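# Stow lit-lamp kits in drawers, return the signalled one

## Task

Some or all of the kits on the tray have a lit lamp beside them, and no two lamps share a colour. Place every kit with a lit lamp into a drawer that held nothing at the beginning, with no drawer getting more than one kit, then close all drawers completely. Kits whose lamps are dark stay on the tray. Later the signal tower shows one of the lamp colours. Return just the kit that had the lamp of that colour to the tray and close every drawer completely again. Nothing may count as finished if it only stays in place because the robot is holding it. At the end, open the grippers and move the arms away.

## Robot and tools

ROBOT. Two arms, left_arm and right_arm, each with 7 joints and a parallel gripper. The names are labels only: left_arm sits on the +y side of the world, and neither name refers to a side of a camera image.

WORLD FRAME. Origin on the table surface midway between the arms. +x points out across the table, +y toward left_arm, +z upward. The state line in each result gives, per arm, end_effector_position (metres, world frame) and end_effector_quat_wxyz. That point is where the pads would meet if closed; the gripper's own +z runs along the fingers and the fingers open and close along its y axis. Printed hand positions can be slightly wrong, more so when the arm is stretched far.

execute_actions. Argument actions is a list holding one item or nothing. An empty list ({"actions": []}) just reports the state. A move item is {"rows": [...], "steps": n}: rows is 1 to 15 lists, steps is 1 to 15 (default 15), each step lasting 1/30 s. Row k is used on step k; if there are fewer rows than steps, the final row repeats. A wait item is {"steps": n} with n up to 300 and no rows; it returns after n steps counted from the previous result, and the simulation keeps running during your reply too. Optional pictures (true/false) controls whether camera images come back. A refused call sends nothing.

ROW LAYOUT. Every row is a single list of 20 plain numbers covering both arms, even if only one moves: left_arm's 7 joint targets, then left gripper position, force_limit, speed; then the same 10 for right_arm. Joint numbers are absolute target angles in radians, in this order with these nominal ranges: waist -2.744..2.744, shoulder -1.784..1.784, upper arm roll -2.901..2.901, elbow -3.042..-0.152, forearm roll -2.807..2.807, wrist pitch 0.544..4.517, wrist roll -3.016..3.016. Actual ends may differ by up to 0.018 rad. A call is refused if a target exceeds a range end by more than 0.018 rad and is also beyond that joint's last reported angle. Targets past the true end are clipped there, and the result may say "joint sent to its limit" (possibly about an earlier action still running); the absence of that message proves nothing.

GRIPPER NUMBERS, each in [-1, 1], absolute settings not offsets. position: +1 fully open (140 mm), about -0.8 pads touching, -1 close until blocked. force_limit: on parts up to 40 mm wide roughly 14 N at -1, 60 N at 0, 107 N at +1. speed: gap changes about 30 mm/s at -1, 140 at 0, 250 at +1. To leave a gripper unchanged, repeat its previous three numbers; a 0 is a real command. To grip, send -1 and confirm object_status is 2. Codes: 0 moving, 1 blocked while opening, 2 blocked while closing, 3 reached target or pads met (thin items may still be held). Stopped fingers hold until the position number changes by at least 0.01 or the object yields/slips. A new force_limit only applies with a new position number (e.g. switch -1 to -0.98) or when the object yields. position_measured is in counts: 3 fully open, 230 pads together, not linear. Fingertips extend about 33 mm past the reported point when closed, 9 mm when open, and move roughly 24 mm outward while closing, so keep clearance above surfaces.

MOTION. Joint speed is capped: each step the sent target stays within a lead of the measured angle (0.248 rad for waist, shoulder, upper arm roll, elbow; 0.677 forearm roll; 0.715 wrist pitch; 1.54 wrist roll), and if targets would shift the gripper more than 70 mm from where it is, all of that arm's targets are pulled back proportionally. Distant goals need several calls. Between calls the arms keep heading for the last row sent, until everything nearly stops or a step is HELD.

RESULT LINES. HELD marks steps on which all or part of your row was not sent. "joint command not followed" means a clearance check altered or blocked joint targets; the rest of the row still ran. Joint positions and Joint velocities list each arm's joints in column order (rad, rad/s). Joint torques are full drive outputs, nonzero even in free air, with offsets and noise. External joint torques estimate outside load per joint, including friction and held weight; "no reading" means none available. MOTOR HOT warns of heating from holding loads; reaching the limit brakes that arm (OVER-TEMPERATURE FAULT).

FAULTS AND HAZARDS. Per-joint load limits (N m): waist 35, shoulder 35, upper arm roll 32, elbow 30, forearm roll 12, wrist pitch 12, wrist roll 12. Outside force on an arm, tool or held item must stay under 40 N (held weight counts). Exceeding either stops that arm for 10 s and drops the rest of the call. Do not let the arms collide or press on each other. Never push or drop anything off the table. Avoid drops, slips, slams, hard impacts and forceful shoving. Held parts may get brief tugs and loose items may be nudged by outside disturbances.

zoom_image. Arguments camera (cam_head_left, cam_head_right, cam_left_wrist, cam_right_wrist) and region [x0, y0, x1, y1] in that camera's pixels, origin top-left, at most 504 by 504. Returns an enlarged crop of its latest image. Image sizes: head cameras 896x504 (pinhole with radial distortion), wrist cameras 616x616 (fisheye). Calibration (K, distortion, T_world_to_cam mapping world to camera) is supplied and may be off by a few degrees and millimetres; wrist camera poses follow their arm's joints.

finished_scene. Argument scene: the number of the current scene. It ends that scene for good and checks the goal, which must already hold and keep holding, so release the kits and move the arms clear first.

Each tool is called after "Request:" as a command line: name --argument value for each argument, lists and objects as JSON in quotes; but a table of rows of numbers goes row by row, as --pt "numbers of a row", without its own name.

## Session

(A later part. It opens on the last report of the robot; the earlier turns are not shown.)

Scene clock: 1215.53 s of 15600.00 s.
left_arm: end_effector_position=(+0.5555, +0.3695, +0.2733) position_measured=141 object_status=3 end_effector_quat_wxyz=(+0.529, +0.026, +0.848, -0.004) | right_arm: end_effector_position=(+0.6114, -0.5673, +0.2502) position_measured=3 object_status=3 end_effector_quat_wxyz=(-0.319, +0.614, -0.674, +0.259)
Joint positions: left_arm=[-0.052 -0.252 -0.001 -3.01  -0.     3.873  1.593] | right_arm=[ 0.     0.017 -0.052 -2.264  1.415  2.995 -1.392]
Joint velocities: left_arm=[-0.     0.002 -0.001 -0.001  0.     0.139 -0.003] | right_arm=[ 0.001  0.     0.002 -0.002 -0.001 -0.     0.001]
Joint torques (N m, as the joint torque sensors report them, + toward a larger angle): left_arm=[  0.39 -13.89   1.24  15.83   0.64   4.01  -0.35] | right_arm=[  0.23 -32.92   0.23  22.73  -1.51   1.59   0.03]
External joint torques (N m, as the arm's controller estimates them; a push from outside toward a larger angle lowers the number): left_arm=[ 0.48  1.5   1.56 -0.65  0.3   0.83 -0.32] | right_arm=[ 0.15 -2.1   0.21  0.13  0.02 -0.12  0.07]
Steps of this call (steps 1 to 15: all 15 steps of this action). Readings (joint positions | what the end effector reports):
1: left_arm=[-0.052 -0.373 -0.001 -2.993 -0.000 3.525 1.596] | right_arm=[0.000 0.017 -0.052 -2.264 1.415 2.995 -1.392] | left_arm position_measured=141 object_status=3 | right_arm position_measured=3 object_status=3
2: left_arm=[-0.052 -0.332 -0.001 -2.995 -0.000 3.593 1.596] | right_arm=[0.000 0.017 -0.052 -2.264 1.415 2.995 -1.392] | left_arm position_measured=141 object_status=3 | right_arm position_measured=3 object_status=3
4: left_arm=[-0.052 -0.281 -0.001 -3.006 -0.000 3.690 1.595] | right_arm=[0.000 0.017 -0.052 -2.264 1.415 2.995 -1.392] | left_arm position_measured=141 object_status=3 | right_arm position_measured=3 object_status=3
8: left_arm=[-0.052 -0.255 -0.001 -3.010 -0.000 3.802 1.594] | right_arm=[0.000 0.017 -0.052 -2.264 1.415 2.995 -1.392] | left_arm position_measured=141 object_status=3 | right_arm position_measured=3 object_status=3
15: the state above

Request:
execute_actions --actions '[{"rows":[[-0.05,-0.1,0,-3.0,0,4.05,1.585,-0.1,-0.3,0,0.0,0.017,-0.05,-2.264,1.415,2.995,-1.392,1,0,0],[-0.05,-0.1,0,-3.0,0,4.05,1.585,-0.1,-0.3,0,0.0,0.017,-0.05,-2.264,1.415,2.995,-1.392,1,0,0],[-0.05,-0.1,0,-3.0,0,4.05,1.585,-0.1,-0.3,0,0.0,0.017,-0.05,-2.264,1.415,2.995,-1.392,1,0,0],[-0.05,-0.1,0,-3.0,0,4.05,1.585,-0.1,-0.3,0,0.0,0.017,-0.05,-2.264,1.415,2.995,-1.392,1,0,0],[-0.052,0.0908,0,-2.982,0,4.22,1.585,-0.1,-0.3,0,0.0,0.017,-0.05,-2.264,1.415,2.995,-1.392,1,0,0]],"steps":15}]' --pictures false

Request:
execute_actions --actions '[{"steps":15}]'

Request:
zoom_image --camera "cam_left_wrist" --region '[200, 200, 440, 440]'

Scene clock: 1228.27 s of 15600.00 s.
left_arm: end_effector_position=(+0.5531, +0.3698, +0.2021) position_measured=141 object_status=3 end_effector_quat_wxyz=(+0.529, +0.025, +0.848, -0.005) | right_arm: end_effector_position=(+0.6114, -0.5673, +0.2502) position_measured=3 object_status=3 end_effector_quat_wxyz=(-0.319, +0.614, -0.674, +0.259)
Joint positions: left_arm=[-0.052  0.088 -0.001 -2.984 -0.     4.187  1.592] | right_arm=[ 0.     0.017 -0.052 -2.264  1.415  2.995 -1.392]
Joint velocities: left_arm=[ 0.001  0.008 -0.001  0.012  0.001  0.174 -0.001] | right_arm=[-0.001  0.    -0.     0.     0.    -0.001  0.   ]
Joint torques (N m, as the joint torque sensors report them, + toward a larger angle): left_arm=[ -1.03 -20.44   0.94  11.43   0.37   3.89  -0.33] | right_arm=[  0.16 -32.73  -0.28  23.27  -1.55   1.64   0.07]
External joint torques (N m, as the arm's controller estimates them; a push from outside toward a larger angle lowers the number): left_arm=[-1.01  0.87  0.88  0.94  0.3   0.7  -0.3 ] | right_arm=[ 0.14 -1.89 -0.24  0.63 -0.02 -0.08  0.11]
Steps of this call (steps 1 to 30: the robot went on to your last target; steps 31 to 90: nothing new was sent; then 9.23 s passed at rest; steps 91 to 105: all 15 steps of this action). Readings (joint positions | what the end effector reports):
91: left_arm=[-0.052 -0.223 -0.001 -3.003 -0.000 3.925 1.592] | right_arm=[0.000 0.017 -0.052 -2.264 1.415 2.995 -1.392] | left_arm position_measured=141 object_status=3 | right_arm position_measured=3 object_status=3
92: left_arm=[-0.052 -0.182 -0.001 -2.999 -0.000 3.947 1.592] | right_arm=[0.000 0.017 -0.052 -2.264 1.415 2.995 -1.392] | left_arm position_measured=141 object_status=3 | right_arm position_measured=3 object_status=3
94: left_arm=[-0.052 -0.130 -0.001 -3.002 -0.000 3.977 1.592] | right_arm=[0.000 0.017 -0.052 -2.264 1.415 2.995 -1.392] | left_arm position_measured=141 object_status=3 | right_arm position_measured=3 object_status=3
98: left_arm=[-0.052 0.051 -0.001 -2.987 -0.000 4.105 1.592] | right_arm=[0.000 0.017 -0.052 -2.264 1.415 2.995 -1.392] | left_arm position_measured=141 object_status=3 | right_arm position_measured=3 object_status=3
105: the state above

Scene clock: 1228.77 s of 15600.00 s.
left_arm: end_effector_position=(+0.5549, +0.3697, +0.2108) position_measured=141 object_status=3 end_effector_quat_wxyz=(+0.541, +0.025, +0.841, -0.005) | right_arm: end_effector_position=(+0.6114, -0.5673, +0.2502) position_measured=3 object_status=3 end_effector_quat_wxyz=(-0.319, +0.614, -0.674, +0.259)
Joint positions: left_arm=[-0.052  0.089 -0.001 -2.984 -0.     4.214  1.592] | right_arm=[ 0.     0.017 -0.052 -2.264  1.415  2.995 -1.392]
Joint velocities: left_arm=[-0.001  0.002 -0.    -0.001  0.     0.009  0.001] | right_arm=[-0.002  0.001 -0.001  0.001 -0.001  0.001  0.001]
Joint torques (N m, as the joint torque sensors report them, + toward a larger angle): left_arm=[ -1.28 -19.92   1.    11.12   0.38   3.96  -0.29] | right_arm=[  0.35 -33.04   0.    22.8   -1.56   1.63   0.04]
External joint torques (N m, as the arm's controller estimates them; a push from outside toward a larger angle lowers the number): left_arm=[-1.23  1.34  0.96  0.67  0.31  0.75 -0.27] | right_arm=[ 0.44 -2.11  0.15  0.11 -0.02 -0.11  0.08]
Steps of this call (steps 1 to 15: the robot went on to your last target). Readings (joint positions | what the end effector reports):
1: left_arm=[-0.052 0.088 -0.001 -2.984 -0.000 4.193 1.592] | right_arm=[0.000 0.017 -0.052 -2.264 1.415 2.995 -1.392] | left_arm position_measured=141 object_status=3 | right_arm position_measured=3 object_status=3
2: left_arm=[-0.052 0.088 -0.001 -2.984 -0.000 4.197 1.592] | right_arm=[0.000 0.017 -0.052 -2.264 1.415 2.995 -1.392] | left_arm position_measured=141 object_status=3 | right_arm position_measured=3 object_status=3
4: left_arm=[-0.052 0.088 -0.001 -2.984 -0.000 4.203 1.592] | right_arm=[0.000 0.017 -0.052 -2.264 1.415 2.995 -1.392] | left_arm position_measured=141 object_status=3 | right_arm position_measured=3 object_status=3
8: left_arm=[-0.052 0.089 -0.001 -2.984 -0.000 4.210 1.592] | right_arm=[0.000 0.017 -0.052 -2.264 1.415 2.995 -1.392] | left_arm position_measured=141 object_status=3 | right_arm position_measured=3 object_status=3
15: the state above
camera_calibration (this result's frames):
cam_left_wrist: T_world_to_cam=[[0.162839, 0.976689, 0.139864, -0.472704], [-0.0139292, -0.139466, 0.990129, -0.136295], [0.986554, -0.163179, -0.00910601, -0.294588], [0, 0, 0, 1]] pos_world=[0.365703, 0.394606, 0.198381]
cam_right_wrist: T_world_to_cam=[[-0.674781, 0.112819, -0.729344, 0.656198], [-0.245932, 0.897389, 0.366347, 0.559088], [0.695836, 0.426573, -0.577796, 0.137368], [0, 0, 0, 1]] pos_world=[0.484703, -0.634348, 0.353145]

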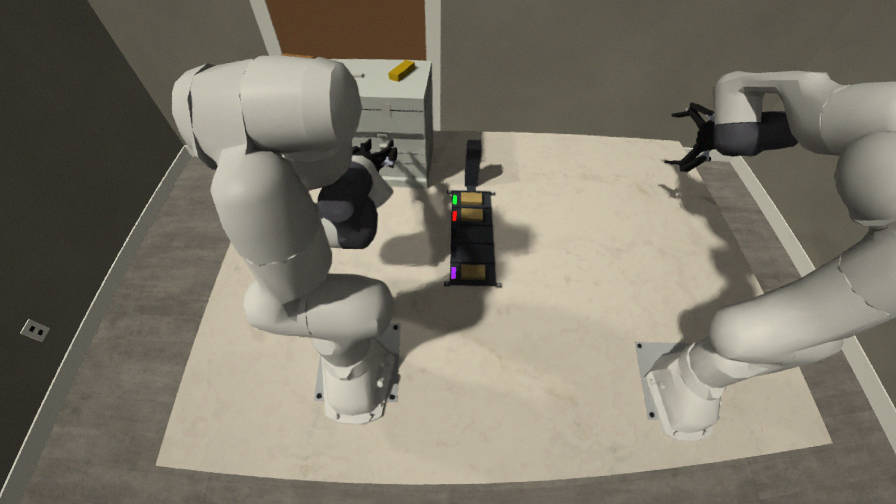

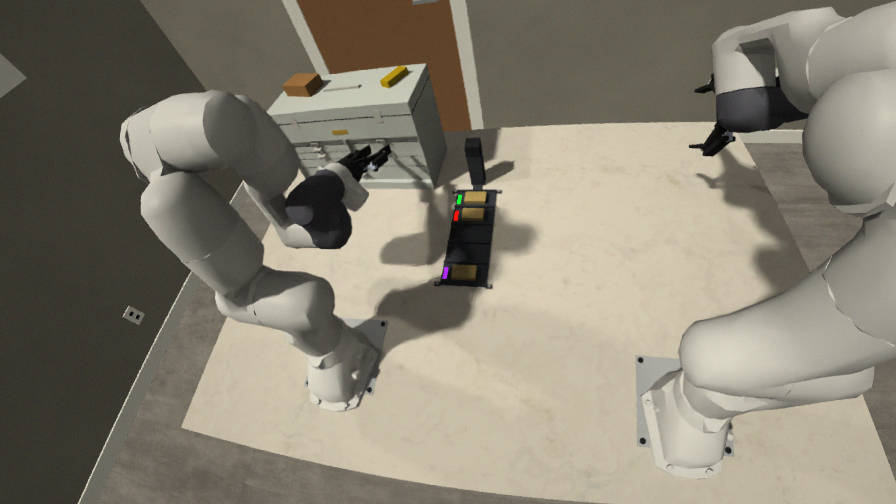

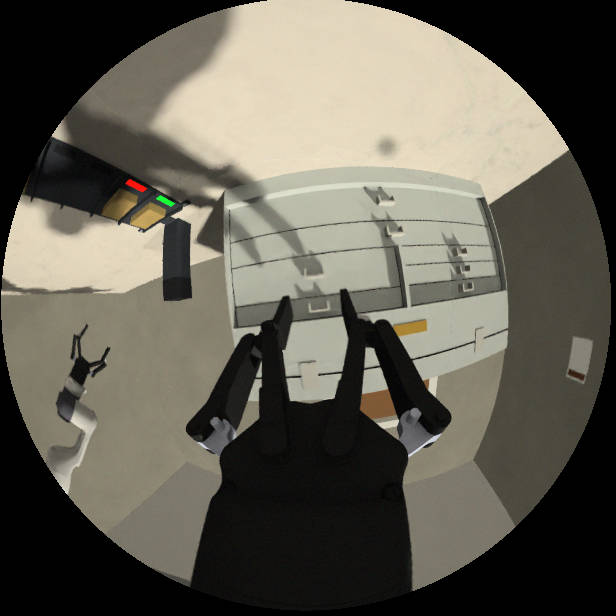

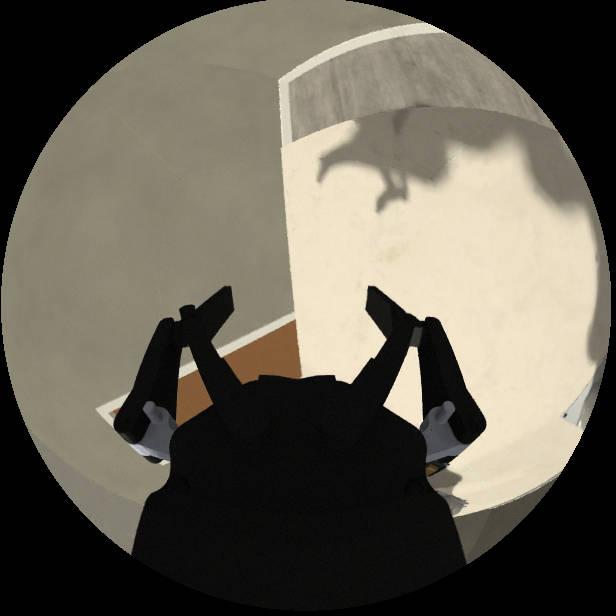

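Region (200, 200, 440, 440) of cam_left_wrist's 616x616 image, scaled by 2.100, with more detail than that image has.

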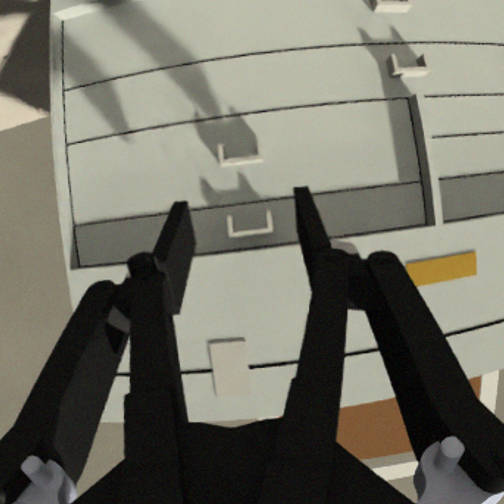

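Request:
execute_actions --actions '[{"rows":[[-0.052,0.122,0,-2.9755,0,4.243,1.585,-0.1,-0.3,0,0.0,0.017,-0.05,-2.264,1.415,2.995,-1.392,1,0,0]],"steps":12}]' --pictures false

Request:
execute_actions --actions '[{"rows":[[-0.052,0.13,0,-2.958,0,4.222,1.585,-0.1,-0.3,0,0.0,0.017,-0.05,-2.264,1.415,2.995,-1.392,1,0,0],[-0.052,0.13,0,-2.958,0,4.215,1.585,-0.1,-0.3,0,0.0,0.017,-0.05,-2.264,1.415,2.995,-1.392,1,0,0],[-0.052,0.13,0,-2.958,0,4.21,1.585,-0.1,-0.3,0,0.0,0.017,-0.05,-2.264,1.415,2.995,-1.392,1,0,0],[-0.052,0.139,0,-2.94,0,4.205,1.585,-0.1,-0.3,0,0.0,0.017,-0.05,-2.264,1.415,2.995,-1.392,1,0,0],[-0.052,0.139,0,-2.94,0,4.2,1.585,-0.1,-0.3,0,0.0,0.017,-0.05,-2.264,1.415,2.995,-1.392,1,0,0],[-0.052,0.139,0,-2.94,0,4.2,1.585,-0.1,-0.3,0,0.0,0.017,-0.05,-2.264,1.415,2.995,-1.392,1,0,0],[-0.052,0.149,0,-2.917,0,4.2,1.585,-0.1,-0.3,0,0.0,0.017,-0.05,-2.264,1.415,2.995,-1.392,1,0,0]],"steps":15}]'

Request:
zoom_image --camera "cam_left_wrist" --region '[200, 200, 440, 440]'

Scene clock: 1258.37 s of 15600.00 s.
left_arm: end_effector_position=(+0.5549, +0.3697, +0.2037) position_measured=141 object_status=3 end_effector_quat_wxyz=(+0.539, +0.025, +0.842, -0.005) | right_arm: end_effector_position=(+0.6114, -0.5673, +0.2502) position_measured=3 object_status=3 end_effector_quat_wxyz=(-0.319, +0.614, -0.674, +0.259)
Joint positions: left_arm=[-0.052  0.12  -0.001 -2.977 -0.     4.237  1.592] | right_arm=[ 0.     0.017 -0.052 -2.264  1.415  2.995 -1.392]
Joint velocities: left_arm=[ 0.001  0.002 -0.001  0.003 -0.001  0.012  0.001] | right_arm=[ 0.001 -0.    -0.    -0.    -0.001 -0.001  0.001]
Joint torques (N m, as the joint torque sensors report them, + toward a larger angle): left_arm=[ -1.13 -20.61   1.53  10.37   0.37   3.95  -0.28] | right_arm=[  0.14 -33.23  -0.13  23.01  -1.54   1.57   0.03]
External joint torques (N m, as the arm's controller estimates them; a push from outside toward a larger angle lowers the number): left_arm=[-1.12  1.17  1.42  0.35  0.33  0.75 -0.25] | right_arm=[ 0.23 -2.3   0.01  0.32 -0.01 -0.17  0.07]
Steps of this call (steps 1 to 15: the robot went on to your last target; steps 16 to 90: nothing new was sent; then 26.20 s passed at rest; steps 91 to 102: all 12 steps of this action). Readings (joint positions | what the end effector reports):
91: left_arm=[-0.052 0.095 -0.001 -2.981 -0.000 4.221 1.592] | right_arm=[0.000 0.017 -0.052 -2.264 1.415 2.995 -1.392] | left_arm position_measured=141 object_status=3 | right_arm position_measured=3 object_status=3
92: left_arm=[-0.052 0.103 -0.001 -2.979 -0.000 4.224 1.592] | right_arm=[0.000 0.017 -0.052 -2.264 1.415 2.995 -1.392] | left_arm position_measured=141 object_status=3 | right_arm position_measured=3 object_status=3
94: left_arm=[-0.052 0.114 -0.001 -2.978 -0.000 4.228 1.592] | right_arm=[0.000 0.017 -0.052 -2.264 1.415 2.995 -1.392] | left_arm position_measured=141 object_status=3 | right_arm position_measured=3 object_status=3
98: left_arm=[-0.052 0.119 -0.001 -2.978 -0.000 4.234 1.592] | right_arm=[0.000 0.017 -0.052 -2.264 1.415 2.995 -1.392] | left_arm position_measured=141 object_status=3 | right_arm position_measured=3 object_status=3
102: the state above

Scene clock: 1258.87 s of 15600.00 s.
left_arm: end_effector_position=(+0.5749, +0.3689, +0.2042) position_measured=141 object_status=3 end_effector_quat_wxyz=(+0.540, +0.025, +0.841, -0.005) | right_arm: end_effector_position=(+0.6114, -0.5673, +0.2502) position_measured=3 object_status=3 end_effector_quat_wxyz=(-0.319, +0.614, -0.674, +0.259)
Joint positions: left_arm=[-0.052  0.147 -0.001 -2.919 -0.     4.207  1.592] | right_arm=[ 0.     0.017 -0.052 -2.264  1.415  2.995 -1.392]
Joint velocities: left_arm=[ 0.     0.005 -0.     0.006  0.001 -0.015  0.001] | right_arm=[ 0.001 -0.001  0.    -0.001 -0.001 -0.     0.001]
Joint torques (N m, as the joint torque sensors report them, + toward a larger angle): left_arm=[ -1.43 -21.34   1.11  11.82   0.32   2.66  -0.33] | right_arm=[  0.37 -32.81  -0.09  23.01  -1.5    1.61   0.02]
External joint torques (N m, as the arm's controller estimates them; a push from outside toward a larger angle lowers the number): left_arm=[-1.43  2.08  0.98  1.23  0.26 -0.57 -0.3 ] | right_arm=[ 0.37 -1.83 -0.03  0.32  0.04 -0.12  0.07]
Steps of this call (steps 1 to 15: all 15 steps of this action). Readings (joint positions | what the end effector reports):
1: left_arm=[-0.052 0.122 -0.001 -2.973 -0.000 4.235 1.592] | right_arm=[0.000 0.017 -0.052 -2.264 1.415 2.995 -1.392] | left_arm position_measured=141 object_status=3 | right_arm position_measured=3 object_status=3
2: left_arm=[-0.052 0.124 -0.001 -2.969 -0.000 4.232 1.592] | right_arm=[0.000 0.017 -0.052 -2.264 1.415 2.995 -1.392] | left_arm position_measured=141 object_status=3 | right_arm position_measured=3 object_status=3
4: left_arm=[-0.052 0.128 -0.001 -2.959 -0.000 4.226 1.592] | right_arm=[0.000 0.017 -0.052 -2.264 1.415 2.995 -1.392] | left_arm position_measured=141 object_status=3 | right_arm position_measured=3 object_status=3
8: left_arm=[-0.052 0.141 -0.001 -2.933 -0.000 4.214 1.592] | right_arm=[0.000 0.017 -0.052 -2.264 1.415 2.995 -1.392] | left_arm position_measured=141 object_status=3 | right_arm position_measured=3 object_status=3
15: the state above
camera_calibration (this result's frames):
cam_left_wrist: T_world_to_cam=[[0.162993, 0.976696, 0.139637, -0.474335], [-0.0127467, -0.139433, 0.990149, -0.130341], [0.986545, -0.163167, -0.0102769, -0.314297], [0, 0, 0, 1]] pos_world=[0.38572, 0.393825, 0.192062]
cam_right_wrist: T_world_to_cam=[[-0.674781, 0.112819, -0.729343, 0.656199], [-0.245932, 0.897389, 0.366347, 0.559088], [0.695836, 0.426573, -0.577796, 0.137368], [0, 0, 0, 1]] pos_world=[0.484703, -0.634349, 0.353145]

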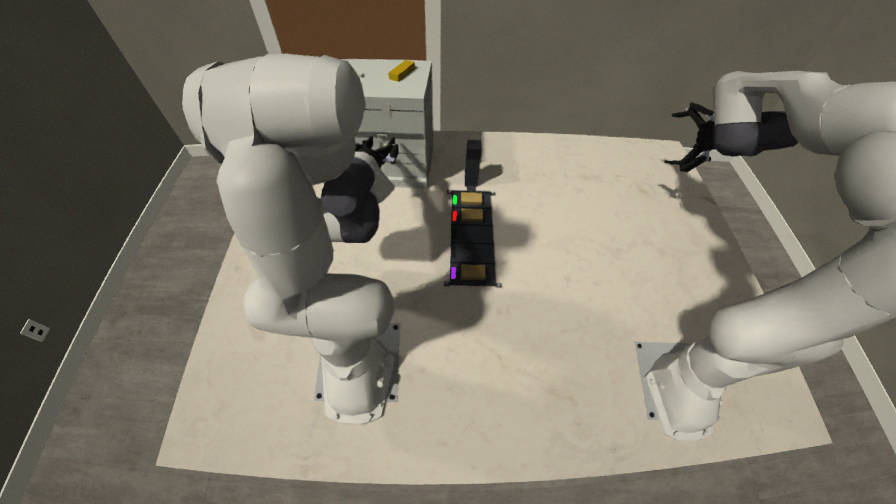

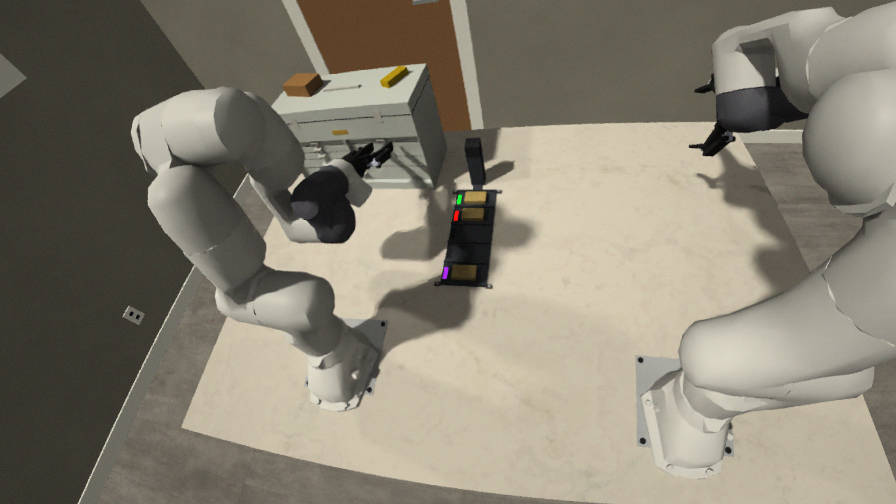

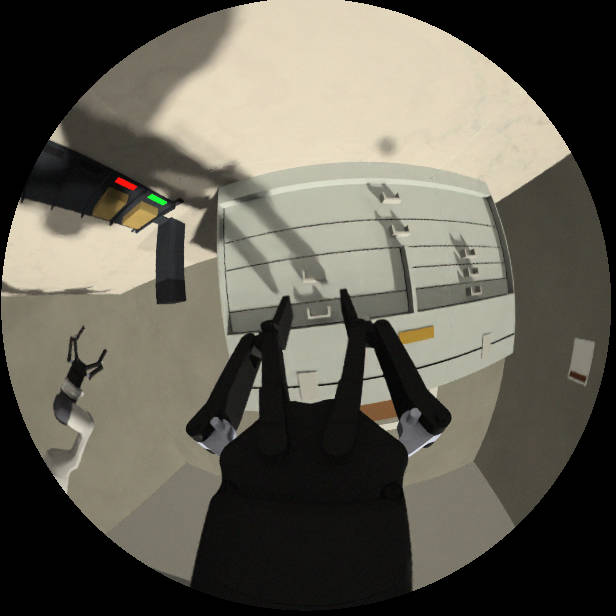

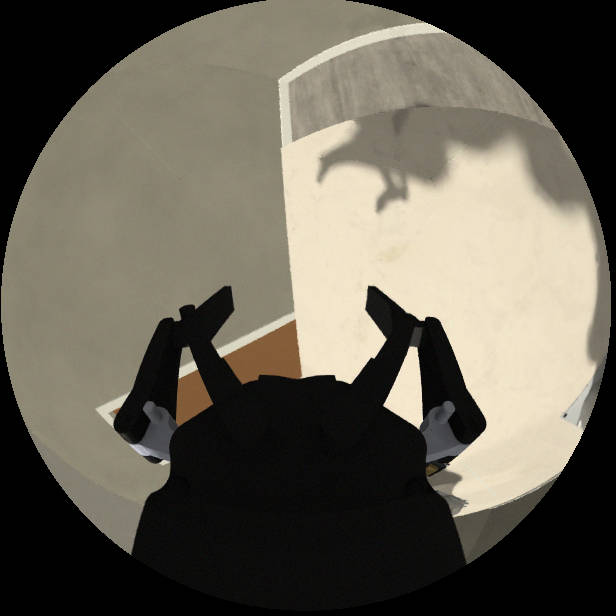

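Region (200, 200, 440, 440) of cam_left_wrist's 616x616 image, scaled by 2.100, with more detail than that image has.

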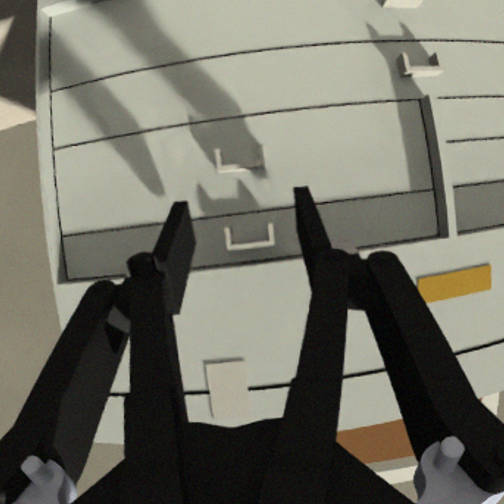

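Advance in two 5 mm steps.

Request:
execute_actions --actions '[{"rows":[[-0.05,0.156,0,-2.902,0,4.194,1.585,-0.1,-0.3,0,0.0,0.017,-0.05,-2.264,1.415,2.995,-1.392,1,0,0]],"steps":10}]' --pictures false

Request:
execute_actions --actions '[{"rows":[[-0.05,0.163,0,-2.887,0,4.186,1.585,-0.1,-0.3,0,0.0,0.017,-0.05,-2.264,1.415,2.995,-1.392,1,0,0]],"steps":12}]' --pictures false

Scene clock: 1267.23 s of 15600.00 s.
left_arm: end_effector_position=(+0.5801, +0.3687, +0.2044) position_measured=141 object_status=3 end_effector_quat_wxyz=(+0.540, +0.025, +0.841, -0.005) | right_arm: end_effector_position=(+0.6114, -0.5673, +0.2502) position_measured=3 object_status=3 end_effector_quat_wxyz=(-0.319, +0.614, -0.674, +0.259)
Joint positions: left_arm=[-0.052  0.154 -0.001 -2.904 -0.     4.199  1.592] | right_arm=[ 0.     0.017 -0.052 -2.264  1.415  2.995 -1.392]
Joint velocities: left_arm=[-0.001  0.002 -0.002  0.002  0.002 -0.005 -0.001] | right_arm=[ 0.     0.     0.    -0.    -0.    -0.001  0.   ]
Joint torques (N m, as the joint torque sensors report them, + toward a larger angle): left_arm=[ -0.16 -21.95   1.94  11.42   0.34   2.74  -0.29] | right_arm=[  0.17 -32.84  -0.04  23.2   -1.5    1.64   0.06]
External joint torques (N m, as the arm's controller estimates them; a push from outside toward a larger angle lowers the number): left_arm=[-0.09  1.92  1.87  0.53  0.25 -0.49 -0.27] | right_arm=[ 0.11 -1.91 -0.03  0.51  0.03 -0.08  0.1 ]
Steps of this call (steps 1 to 15: the robot went on to your last target; steps 16 to 90: nothing new was sent; then 5.03 s passed at rest; steps 91 to 100: all 10 steps of this action). Readings (joint positions | what the end effector reports):
91: left_arm=[-0.052 0.149 -0.001 -2.915 -0.000 4.203 1.592] | right_arm=[0.000 0.017 -0.052 -2.264 1.415 2.995 -1.392] | left_arm position_measured=141 object_status=3 | right_arm position_measured=3 object_status=3
92: left_arm=[-0.052 0.151 -0.001 -2.911 -0.000 4.202 1.592] | right_arm=[0.000 0.017 -0.052 -2.264 1.415 2.995 -1.392] | left_arm position_measured=141 object_status=3 | right_arm position_measured=3 object_status=3
94: left_arm=[-0.052 0.153 -0.001 -2.906 -0.000 4.201 1.592] | right_arm=[0.000 0.017 -0.052 -2.264 1.415 2.995 -1.392] | left_arm position_measured=141 object_status=3 | right_arm position_measured=3 object_status=3
98: left_arm=[-0.052 0.154 -0.001 -2.904 -0.000 4.199 1.592] | right_arm=[0.000 0.017 -0.052 -2.264 1.415 2.995 -1.392] | left_arm position_measured=141 object_status=3 | right_arm position_measured=3 object_status=3
100: the state above

Scene clock: 1267.63 s of 15600.00 s.
left_arm: end_effector_position=(+0.5852, +0.3685, +0.2044) position_measured=141 object_status=3 end_effector_quat_wxyz=(+0.540, +0.025, +0.841, -0.005) | right_arm: end_effector_position=(+0.6114, -0.5673, +0.2502) position_measured=3 object_status=3 end_effector_quat_wxyz=(-0.319, +0.614, -0.674, +0.259)
Joint positions: left_arm=[-0.052  0.161 -0.001 -2.889 -0.     4.191  1.592] | right_arm=[ 0.     0.017 -0.052 -2.264  1.415  2.995 -1.392]
Joint velocities: left_arm=[ 0.     0.     0.001  0.001 -0.    -0.005 -0.   ] | right_arm=[-0.001  0.001  0.     0.    -0.001 -0.001 -0.   ]
Joint torques (N m, as the joint torque sensors report them, + toward a larger angle): left_arm=[  0.21 -22.81   1.37  11.36   0.45   2.6   -0.36] | right_arm=[  0.15 -32.75   0.    23.01  -1.49   1.63   0.04]
External joint torques (N m, as the arm's controller estimates them; a push from outside toward a larger angle lowers the number): left_arm=[ 0.2   1.43  1.22  0.33  0.38 -0.63 -0.34] | right_arm=[ 0.19 -2.03  0.1   0.42  0.04 -0.09  0.09]
Steps of this call (steps 1 to 12: all 12 steps of this action). Readings (joint positions | what the end effector reports):
1: left_arm=[-0.052 0.156 -0.001 -2.900 -0.000 4.198 1.592] | right_arm=[0.000 0.017 -0.052 -2.264 1.415 2.995 -1.392] | left_arm position_measured=141 object_status=3 | right_arm position_measured=3 object_status=3
2: left_arm=[-0.052 0.158 -0.001 -2.896 -0.000 4.196 1.592] | right_arm=[0.000 0.017 -0.052 -2.264 1.415 2.995 -1.392] | left_arm position_measured=141 object_status=3 | right_arm position_measured=3 object_status=3
4: left_arm=[-0.052 0.160 -0.001 -2.891 -0.000 4.194 1.592] | right_arm=[0.000 0.017 -0.052 -2.264 1.415 2.995 -1.392] | left_arm position_measured=141 object_status=3 | right_arm position_measured=3 object_status=3
8: left_arm=[-0.052 0.161 -0.001 -2.889 -0.000 4.192 1.592] | right_arm=[0.000 0.017 -0.052 -2.264 1.415 2.995 -1.392] | left_arm position_measured=141 object_status=3 | right_arm position_measured=3 object_status=3
12: the state above

Request:
execute_actions --actions '[{"rows":[[-0.05,0.163,0,-2.887,0,4.188,1.585,-1,-0.3,-0.5,0.0,0.017,-0.05,-2.264,1.415,2.995,-1.392,1,0,0]],"steps":15}]' --pictures false

Request:
execute_actions --actions '[{"steps":6}]' --pictures false

Scene clock: 1273.47 s of 15600.00 s.
left_arm: end_effector_position=(+0.5854, +0.3702, +0.2041) position_measured=192 object_status=0 end_effector_quat_wxyz=(+0.540, +0.023, +0.841, -0.004) | right_arm: end_effector_position=(+0.6114, -0.5673, +0.2502) position_measured=3 object_status=3 end_effector_quat_wxyz=(-0.319, +0.614, -0.674, +0.259)
Joint positions: left_arm=[-0.05   0.161 -0.    -2.888 -0.001  4.19   1.592] | right_arm=[ 0.     0.017 -0.052 -2.264  1.415  2.995 -1.392]
Joint velocities: left_arm=[-0.    -0.002  0.001 -0.001  0.001  0.    -0.001] | right_arm=[ 0.    -0.002 -0.001 -0.     0.     0.     0.001]
Joint torques (N m, as the joint torque sensors report them, + toward a larger angle): left_arm=[ -0.82 -22.91   0.66  11.82   0.52   3.03  -0.27] | right_arm=[  0.23 -32.85   0.13  22.99  -1.54   1.68   0.  ]
External joint torques (N m, as the arm's controller estimates them; a push from outside toward a larger angle lowers the number): left_arm=[-0.82  1.41  0.51  0.81  0.45 -0.21 -0.24] | right_arm=[ 0.31 -1.86  0.26  0.28  0.   -0.06  0.04]
Steps of this call (steps 1 to 15: the robot went on to your last target; steps 16 to 90: nothing new was sent; then 2.33 s passed at rest; steps 91 to 105: all 15 steps of this action). Readings (joint positions | what the end effector reports):
91: left_arm=[-0.052 0.161 -0.001 -2.888 -0.000 4.190 1.592] | right_arm=[0.000 0.017 -0.052 -2.264 1.415 2.995 -1.392] | left_arm position_measured=141 object_status=0 | right_arm position_measured=3 object_status=3
92: left_arm=[-0.052 0.161 -0.001 -2.888 -0.000 4.190 1.592] | right_arm=[0.000 0.017 -0.052 -2.264 1.415 2.995 -1.392] | left_arm position_measured=145 object_status=0 | right_arm position_measured=3 object_status=3
94: left_arm=[-0.052 0.161 -0.001 -2.888 -0.000 4.190 1.592] | right_arm=[0.000 0.017 -0.052 -2.264 1.415 2.995 -1.392] | left_arm position_measured=155 object_status=0 | right_arm position_measured=3 object_status=3
98: left_arm=[-0.052 0.161 -0.001 -2.888 -0.000 4.190 1.592] | right_arm=[0.000 0.017 -0.052 -2.264 1.415 2.995 -1.392] | left_arm position_measured=173 object_status=0 | right_arm position_measured=3 object_status=3
105: the state above

Scene clock: 1273.67 s of 15600.00 s.
left_arm: end_effector_position=(+0.5854, +0.3702, +0.2041) position_measured=192 object_status=2 end_effector_quat_wxyz=(+0.540, +0.023, +0.841, -0.004) | right_arm: end_effector_position=(+0.6114, -0.5673, +0.2502) position_measured=3 object_status=3 end_effector_quat_wxyz=(-0.319, +0.614, -0.674, +0.259)
Joint positions: left_arm=[-0.05   0.161 -0.    -2.888 -0.001  4.19   1.592] | right_arm=[ 0.     0.017 -0.052 -2.264  1.415  2.995 -1.392]
Joint velocities: left_arm=[ 0.     0.001 -0.     0.     0.001 -0.001 -0.002] | right_arm=[-0.001  0.001 -0.    -0.001  0.001  0.001 -0.   ]
Joint torques (N m, as the joint torque sensors report them, + toward a larger angle): left_arm=[ -0.38 -22.91   0.61  11.31   0.73   2.85  -0.28] | right_arm=[  0.32 -32.74   0.13  23.22  -1.53   1.64   0.02]
External joint torques (N m, as the arm's controller estimates them; a push from outside toward a larger angle lowers the number): left_arm=[-0.37  1.29  0.48  0.25  0.65 -0.37 -0.25] | right_arm=[ 0.47 -1.83  0.34  0.54 -0.01 -0.1   0.06]
Steps of this call (steps 1 to 6: the robot went on to your last target). Readings (joint positions | what the end effector reports):
1: left_arm=[-0.050 0.161 -0.000 -2.888 -0.001 4.190 1.592] | right_arm=[0.000 0.017 -0.052 -2.264 1.415 2.995 -1.392] | left_arm position_measured=192 object_status=0 | right_arm position_measured=3 object_status=3
2: left_arm=[-0.050 0.161 -0.000 -2.888 -0.001 4.190 1.592] | right_arm=[0.000 0.017 -0.052 -2.264 1.415 2.995 -1.392] | left_arm position_measured=192 object_status=0 | right_arm position_measured=3 object_status=3
4: left_arm=[-0.050 0.161 -0.000 -2.888 -0.001 4.190 1.592] | right_arm=[0.000 0.017 -0.052 -2.264 1.415 2.995 -1.392] | left_arm position_measured=192 object_status=2 | right_arm position_measured=3 object_status=3
6: the state above

Request:
execute_actions --actions '[{"rows":[[-0.05,0.156,0,-2.90,0,4.204,1.585,-1,-0.3,-0.5,0.0,0.017,-0.05,-2.264,1.415,2.995,-1.392,1,0,0],[-0.05,0.151,0,-2.911,0,4.212,1.585,-1,-0.3,-0.5,0.0,0.017,-0.05,-2.264,1.415,2.995,-1.392,1,0,0],[-0.05,0.146,0,-2.922,0,4.219,1.585,-1,-0.3,-0.5,0.0,0.017,-0.05,-2.264,1.415,2.995,-1.392,1,0,0],[-0.05,0.141,0,-2.933,0,4.226,1.585,-1,-0.3,-0.5,0.0,0.017,-0.05,-2.264,1.415,2.995,-1.392,1,0,0],[-0.05,0.136,0,-2.944,0,4.232,1.585,-1,-0.3,-0.5,0.0,0.017,-0.05,-2.264,1.415,2.995,-1.392,1,0,0],[-0.05,0.131,0,-2.955,0,4.238,1.585,-1,-0.3,-0.5,0.0,0.017,-0.05,-2.264,1.415,2.995,-1.392,1,0,0],[-0.05,0.126,0,-2.966,0,4.244,1.585,-1,-0.3,-0.5,0.0,0.017,-0.05,-2.264,1.415,2.995,-1.392,1,0,0],[-0.05,0.121,0,-2.977,0,4.25,1.585,-1,-0.3,-0.5,0.0,0.017,-0.05,-2.264,1.415,2.995,-1.392,1,0,0],[-0.05,0.116,0,-2.988,0,4.255,1.585,-1,-0.3,-0.5,0.0,0.017,-0.05,-2.264,1.415,2.995,-1.392,1,0,0],[-0.05,0.111,0,-2.998,0,4.258,1.585,-1,-0.3,-0.5,0.0,0.017,-0.05,-2.264,1.415,2.995,-1.392,1,0,0],[-0.05,0.106,0,-3.007,0,4.258,1.585,-1,-0.3,-0.5,0.0,0.017,-0.05,-2.264,1.415,2.995,-1.392,1,0,0]],"steps":15}]'

Request:
zoom_image --camera "cam_head_right" --region '[260, 60, 460, 200]'

Scene clock: 1298.37 s of 15600.00 s.
left_arm: end_effector_position=(+0.5473, +0.3726, +0.2046) position_measured=192 object_status=2 end_effector_quat_wxyz=(+0.540, +0.022, +0.841, -0.003) | right_arm: end_effector_position=(+0.6114, -0.5673, +0.2502) position_measured=3 object_status=3 end_effector_quat_wxyz=(-0.319, +0.614, -0.674, +0.259)
Joint positions: left_arm=[-0.049  0.108  0.001 -3.    -0.002  4.25   1.591] | right_arm=[ 0.     0.017 -0.052 -2.264  1.415  2.995 -1.392]
Joint velocities: left_arm=[ 0.001 -0.017  0.001 -0.051 -0.001  0.04   0.   ] | right_arm=[-0.     0.002 -0.     0.    -0.001  0.001 -0.001]
Joint torques (N m, as the joint torque sensors report them, + toward a larger angle): left_arm=[ -1.26 -21.43   0.34   7.22   0.79   3.72  -0.36] | right_arm=[  0.44 -33.13  -0.16  23.06  -1.5    1.64   0.05]
External joint torques (N m, as the arm's controller estimates them; a push from outside toward a larger angle lowers the number): left_arm=[-1.28 -0.23  0.22 -3.1   0.76  0.48 -0.34] | right_arm=[ 0.46 -2.2  -0.08  0.34  0.04 -0.09  0.09]
Steps of this call (steps 1 to 15: the robot went on to your last target; steps 16 to 90: nothing new was sent; then 21.20 s passed at rest; steps 91 to 105: all 15 steps of this action). Readings (joint positions | what the end effector reports):
91: left_arm=[-0.050 0.160 -0.000 -2.890 -0.001 4.192 1.592] | right_arm=[0.000 0.017 -0.052 -2.264 1.415 2.995 -1.392] | left_arm position_measured=192 object_status=2 | right_arm position_measured=3 object_status=3
92: left_arm=[-0.050 0.158 -0.000 -2.895 -0.001 4.194 1.592] | right_arm=[0.000 0.017 -0.052 -2.264 1.415 2.995 -1.392] | left_arm position_measured=192 object_status=2 | right_arm position_measured=3 object_status=3
94: left_arm=[-0.050 0.151 0.000 -2.910 -0.001 4.203 1.591] | right_arm=[0.000 0.017 -0.052 -2.264 1.415 2.995 -1.392] | left_arm position_measured=192 object_status=2 | right_arm position_measured=3 object_status=3
98: left_arm=[-0.050 0.132 0.000 -2.950 -0.001 4.224 1.591] | right_arm=[0.000 0.017 -0.052 -2.264 1.415 2.995 -1.392] | left_arm position_measured=192 object_status=2 | right_arm position_measured=3 object_status=3
105: the state above
camera_calibration (this result's frames):
cam_left_wrist: T_world_to_cam=[[0.157608, 0.977571, 0.139694, -0.470872], [-0.0123207, -0.139504, 0.990145, -0.130758], [0.987425, -0.157776, -0.00994269, -0.289008], [0, 0, 0, 1]] pos_world=[0.357976, 0.396471, 0.192374]
cam_right_wrist: T_world_to_cam=[[-0.674781, 0.112819, -0.729344, 0.656198], [-0.245932, 0.897389, 0.366347, 0.559088], [0.695836, 0.426573, -0.577796, 0.137368], [0, 0, 0, 1]] pos_world=[0.484703, -0.634348, 0.353145]

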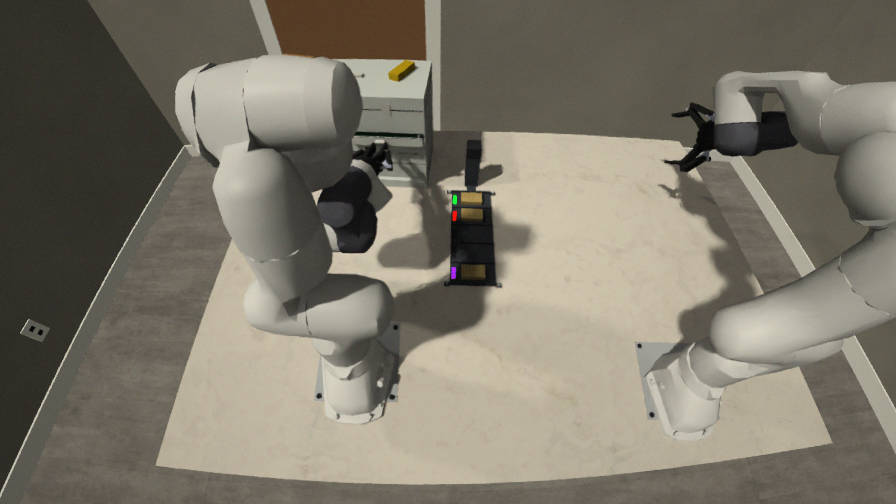

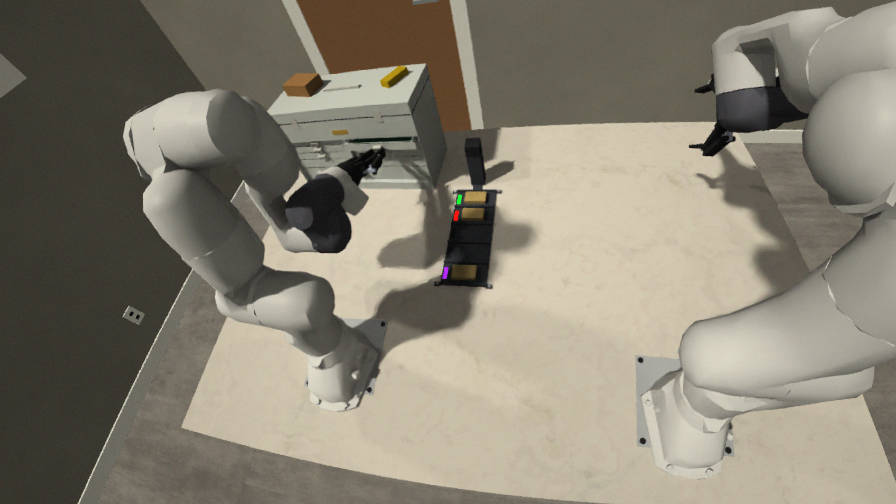

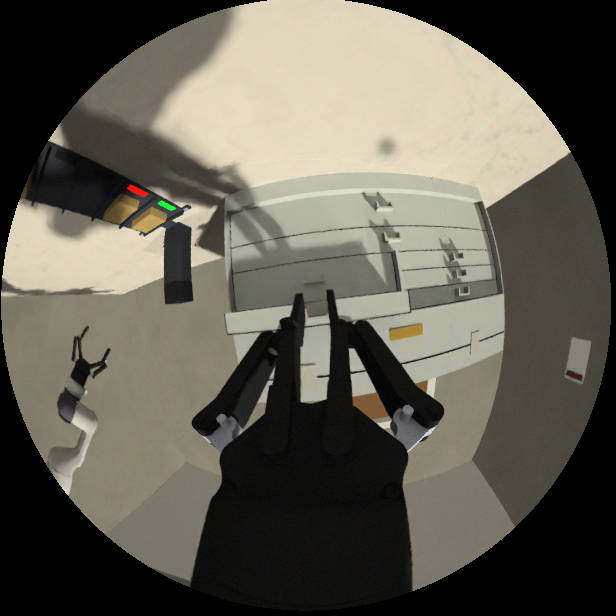

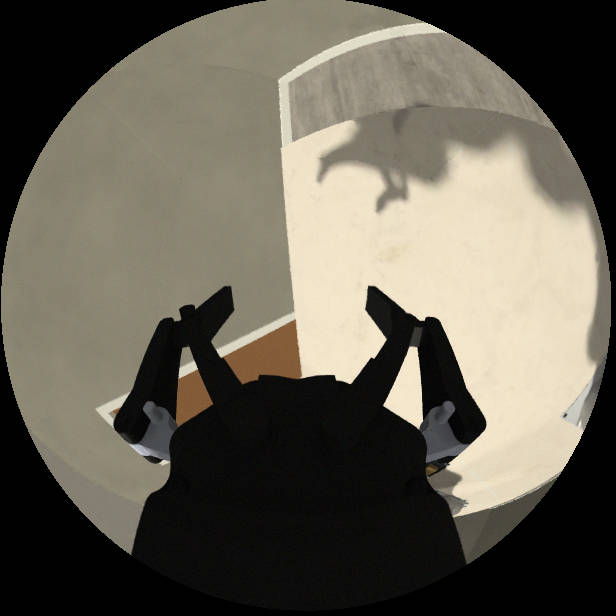

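Region (260, 60, 460, 200) of cam_head_right's 896x504 image, scaled by 2.520, with more detail than that image has; it fills the top 353 rows of this view, and the rest is white.

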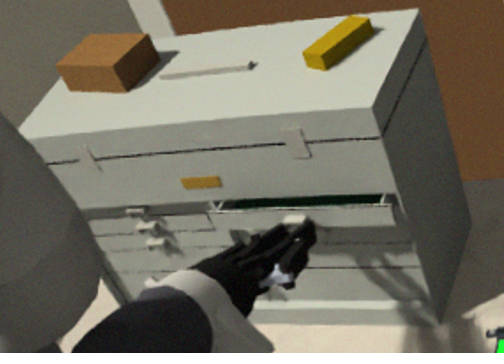

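Request:
execute_actions --actions '[{"rows":[[-0.05,0.106,0,-3.005,0,4.255,1.585,-0.1,-0.3,0,0.0,0.017,-0.05,-2.264,1.415,2.995,-1.392,1,0,0]],"steps":9}]' --pictures false

Request:
execute_actions --actions '[{"rows":[[-0.05,0.106,0,-3.005,0,3.75,1.585,-0.1,-0.3,0,0.0,0.017,-0.05,-2.264,1.415,2.995,-1.392,1,0,0],[-0.05,0.106,0,-3.005,0,3.75,1.585,-0.1,-0.3,0,0.0,0.017,-0.05,-2.264,1.415,2.995,-1.392,1,0,0],[-0.05,0.106,0,-3.005,0,3.75,1.585,-0.1,-0.3,0,0.0,0.017,-0.05,-2.264,1.415,2.995,-1.392,1,0,0],[-0.05,0.106,0,-3.005,0,3.75,1.585,-0.1,-0.3,0,0.0,0.017,-0.05,-2.264,1.415,2.995,-1.392,1,0,0],[-0.05,0.106,0,-3.005,0,3.75,1.585,-0.1,-0.3,0,0.0,0.017,-0.05,-2.264,1.415,2.995,-1.392,1,0,0],[-0.05,0.106,0,-3.005,0,3.75,1.585,-0.1,-0.3,0,0.0,0.017,-0.05,-2.264,1.415,2.995,-1.392,1,0,0],[-0.05,0.106,0,-3.005,0,3.7,1.585,-0.1,-0.3,0,0.0,0.017,-0.05,-2.264,1.415,2.995,-1.392,1,0,0],[-0.05,0.05,0,-3.005,0,3.6,1.585,-0.1,-0.3,0,0.0,0.017,-0.05,-2.264,1.415,2.995,-1.392,1,0,0],[-0.05,0.0,0,-3.005,0,3.5,1.585,-0.1,-0.3,0,0.0,0.017,-0.05,-2.264,1.415,2.995,-1.392,1,0,0],[-0.05,-0.05,0,-3.005,0,3.45,1.585,-0.1,-0.3,0,0.0,0.017,-0.05,-2.264,1.415,2.995,-1.392,1,0,0],[-0.05,-0.1,0,-3.005,0,3.4,1.585,-0.1,-0.3,0,0.0,0.017,-0.05,-2.264,1.415,2.995,-1.392,1,0,0],[-0.05,-0.15,0,-3.005,0,3.35,1.585,-0.1,-0.3,0,0.0,0.017,-0.05,-2.264,1.415,2.995,-1.392,1,0,0],[-0.05,-0.2,0,-3.005,0,3.3,1.585,-0.1,-0.3,0,0.0,0.017,-0.05,-2.264,1.415,2.995,-1.392,1,0,0],[-0.05,-0.25,0,-3.005,0,3.25,1.585,-0.1,-0.3,0,0.0,0.017,-0.05,-2.264,1.415,2.995,-1.392,1,0,0],[-0.05,-0.3,0,-3.005,0,3.2,1.585,-0.1,-0.3,0,0.0,0.017,-0.05,-2.264,1.415,2.995,-1.392,1,0,0]],"steps":15}]' --pictures false

Request:
execute_actions --actions '[{"rows":[[-0.05,-0.35,0,-3.0,0,3.1,1.59,-0.1,-0.3,0,0.0,0.017,-0.05,-2.264,1.415,2.995,-1.392,1,0,0],[-0.05,-0.4,0,-2.99,0,3.0,1.59,-0.1,-0.3,0,0.0,0.017,-0.05,-2.264,1.415,2.995,-1.392,1,0,0],[-0.05,-0.45,0,-2.98,0,2.9,1.59,-0.1,-0.3,0,0.0,0.017,-0.05,-2.264,1.415,2.995,-1.392,1,0,0],[-0.05,-0.5,0,-2.97,0,2.85,1.59,-0.1,-0.3,0,0.0,0.017,-0.05,-2.264,1.415,2.995,-1.392,1,0,0],[-0.05,-0.55,0,-2.95,0,2.85,1.59,-0.1,-0.3,0,0.0,0.017,-0.05,-2.264,1.415,2.995,-1.392,1,0,0],[-0.05,-0.6168,0,-2.9256,0,2.85,1.59,-0.1,-0.3,0,0.0,0.017,-0.05,-2.264,1.415,2.995,-1.392,1,0,0]],"steps":15}]' --pictures false

Scene clock: 1345.83 s of 15600.00 s.
left_arm: end_effector_position=(+0.5458, +0.3727, +0.2046) position_measured=141 object_status=0 end_effector_quat_wxyz=(+0.541, +0.022, +0.841, -0.003) | right_arm: end_effector_position=(+0.6114, -0.5673, +0.2502) position_measured=3 object_status=3 end_effector_quat_wxyz=(-0.319, +0.614, -0.674, +0.259)
Joint positions: left_arm=[-0.049  0.108  0.001 -3.004 -0.002  4.254  1.591] | right_arm=[ 0.     0.017 -0.052 -2.264  1.415  2.995 -1.392]
Joint velocities: left_arm=[-0.001 -0.    -0.001  0.002  0.001 -0.001  0.   ] | right_arm=[-0.    -0.001  0.001 -0.001 -0.     0.     0.   ]
Joint torques (N m, as the joint torque sensors report them, + toward a larger angle): left_arm=[ -0.68 -22.47   0.11   8.73   0.74   3.38  -0.2 ] | right_arm=[  0.45 -32.37  -0.08  22.75  -1.51   1.63  -0.01]
External joint torques (N m, as the arm's controller estimates them; a push from outside toward a larger angle lowers the number): left_arm=[-0.64 -1.31  0.05 -1.    0.7   0.16 -0.17] | right_arm=[ 0.45 -1.45 -0.02  0.07  0.02 -0.09  0.03]
Steps of this call (steps 1 to 15: the robot went on to your last target; steps 16 to 90: nothing new was sent; then 44.17 s passed at rest; steps 91 to 99: all 9 steps of this action). Readings (joint positions | what the end effector reports):
91: left_arm=[-0.049 0.108 0.001 -3.004 -0.002 4.254 1.591] | right_arm=[0.000 0.017 -0.052 -2.264 1.415 2.995 -1.392] | left_arm position_measured=192 object_status=0 | right_arm position_measured=3 object_status=3
92: left_arm=[-0.049 0.108 0.001 -3.004 -0.002 4.254 1.591] | right_arm=[0.000 0.017 -0.052 -2.264 1.415 2.995 -1.392] | left_arm position_measured=190 object_status=0 | right_arm position_measured=3 object_status=3
94: left_arm=[-0.049 0.108 0.001 -3.004 -0.002 4.254 1.591] | right_arm=[0.000 0.017 -0.052 -2.264 1.415 2.995 -1.392] | left_arm position_measured=170 object_status=0 | right_arm position_measured=3 object_status=3
98: left_arm=[-0.049 0.108 0.001 -3.004 -0.002 4.254 1.591] | right_arm=[0.000 0.017 -0.052 -2.264 1.415 2.995 -1.392] | left_arm position_measured=142 object_status=0 | right_arm position_measured=3 object_status=3
99: the state above

Scene clock: 1346.33 s of 15600.00 s.
left_arm: end_effector_position=(+0.4984, +0.3740, +0.1266) position_measured=141 object_status=3 end_effector_quat_wxyz=(+0.328, +0.025, +0.944, -0.002) | right_arm: end_effector_position=(+0.6114, -0.5673, +0.2502) position_measured=3 object_status=3 end_effector_quat_wxyz=(-0.319, +0.614, -0.674, +0.259)
Joint positions: left_arm=[-0.049 -0.193  0.001 -3.007 -0.002  3.483  1.591] | right_arm=[ 0.     0.017 -0.052 -2.264  1.415  2.995 -1.392]
Joint velocities: left_arm=[ 0.001 -1.454 -0.001  0.027 -0.002 -1.667  0.002] | right_arm=[ 0.001  0.     0.    -0.     0.001 -0.001 -0.002]
Joint torques (N m, as the joint torque sensors report them, + toward a larger angle): left_arm=[ -1.39 -10.58  -0.54  14.32   1.03   2.2   -0.22] | right_arm=[  0.46 -33.     0.12  23.31  -1.55   1.62  -0.01]
External joint torques (N m, as the arm's controller estimates them; a push from outside toward a larger angle lowers the number): left_arm=[-1.42 -2.3  -0.41 -0.14  0.79 -0.95 -0.2 ] | right_arm=[ 0.48 -2.08  0.2   0.65 -0.02 -0.11  0.04]
Steps of this call (steps 1 to 15: all 15 steps of this action). Readings (joint positions | what the end effector reports):
1: left_arm=[-0.049 0.106 0.001 -3.004 -0.002 4.222 1.591] | right_arm=[0.000 0.017 -0.052 -2.264 1.415 2.995 -1.392] | left_arm position_measured=141 object_status=0 | right_arm position_measured=3 object_status=3
2: left_arm=[-0.049 0.106 0.001 -3.004 -0.002 4.184 1.591] | right_arm=[0.000 0.017 -0.052 -2.264 1.415 2.995 -1.392] | left_arm position_measured=141 object_status=0 | right_arm position_measured=3 object_status=3
4: left_arm=[-0.049 0.106 0.001 -3.004 -0.002 4.110 1.591] | right_arm=[0.000 0.017 -0.052 -2.264 1.415 2.995 -1.392] | left_arm position_measured=141 object_status=0 | right_arm position_measured=3 object_status=3
8: left_arm=[-0.049 0.098 0.001 -3.005 -0.002 3.950 1.591] | right_arm=[0.000 0.017 -0.052 -2.264 1.415 2.995 -1.392] | left_arm position_measured=141 object_status=3 | right_arm position_measured=3 object_status=3
15: the state above

Scene clock: 1346.83 s of 15600.00 s.
left_arm: end_effector_position=(+0.4836, +0.3742, +0.2243) position_measured=141 object_status=3 end_effector_quat_wxyz=(+0.288, +0.026, +0.957, -0.003) | right_arm: end_effector_position=(+0.6114, -0.5673, +0.2502) position_measured=3 object_status=3 end_effector_quat_wxyz=(-0.319, +0.614, -0.674, +0.259)
Joint positions: left_arm=[-0.049 -0.614  0.001 -2.924 -0.002  2.894  1.591] | right_arm=[ 0.     0.017 -0.052 -2.264  1.415  2.995 -1.392]
Joint velocities: left_arm=[-0.001 -0.001  0.001 -0.011  0.    -0.246 -0.001] | right_arm=[-0.001  0.002  0.     0.001 -0.     0.001 -0.001]
Joint torques (N m, as the joint torque sensors report them, + toward a larger angle): left_arm=[ -1.19 -11.54  -0.43  21.92   1.27   2.81  -0.08] | right_arm=[  0.04 -32.73  -0.16  23.09  -1.55   1.65   0.01]
External joint torques (N m, as the arm's controller estimates them; a push from outside toward a larger angle lowers the number): left_arm=[-1.17 -1.92  0.14 -1.42  0.65 -0.68 -0.07] | right_arm=[ 0.05 -1.87 -0.08  0.39 -0.01 -0.08  0.05]
Steps of this call (steps 1 to 15: all 15 steps of this action). Readings (joint positions | what the end effector reports):
1: left_arm=[-0.049 -0.243 0.001 -3.005 -0.002 3.416 1.591] | right_arm=[0.000 0.017 -0.052 -2.264 1.415 2.995 -1.392] | left_arm position_measured=141 object_status=3 | right_arm position_measured=3 object_status=3
2: left_arm=[-0.049 -0.293 0.001 -3.001 -0.002 3.343 1.591] | right_arm=[0.000 0.017 -0.052 -2.264 1.415 2.995 -1.392] | left_arm position_measured=141 object_status=3 | right_arm position_measured=3 object_status=3
4: left_arm=[-0.049 -0.393 0.001 -2.988 -0.002 3.192 1.591] | right_arm=[0.000 0.017 -0.052 -2.264 1.415 2.995 -1.392] | left_arm position_measured=141 object_status=3 | right_arm position_measured=3 object_status=3
8: left_arm=[-0.049 -0.571 0.001 -2.937 -0.002 3.008 1.591] | right_arm=[0.000 0.017 -0.052 -2.264 1.415 2.995 -1.392] | left_arm position_measured=141 object_status=3 | right_arm position_measured=3 object_status=3
15: the state above


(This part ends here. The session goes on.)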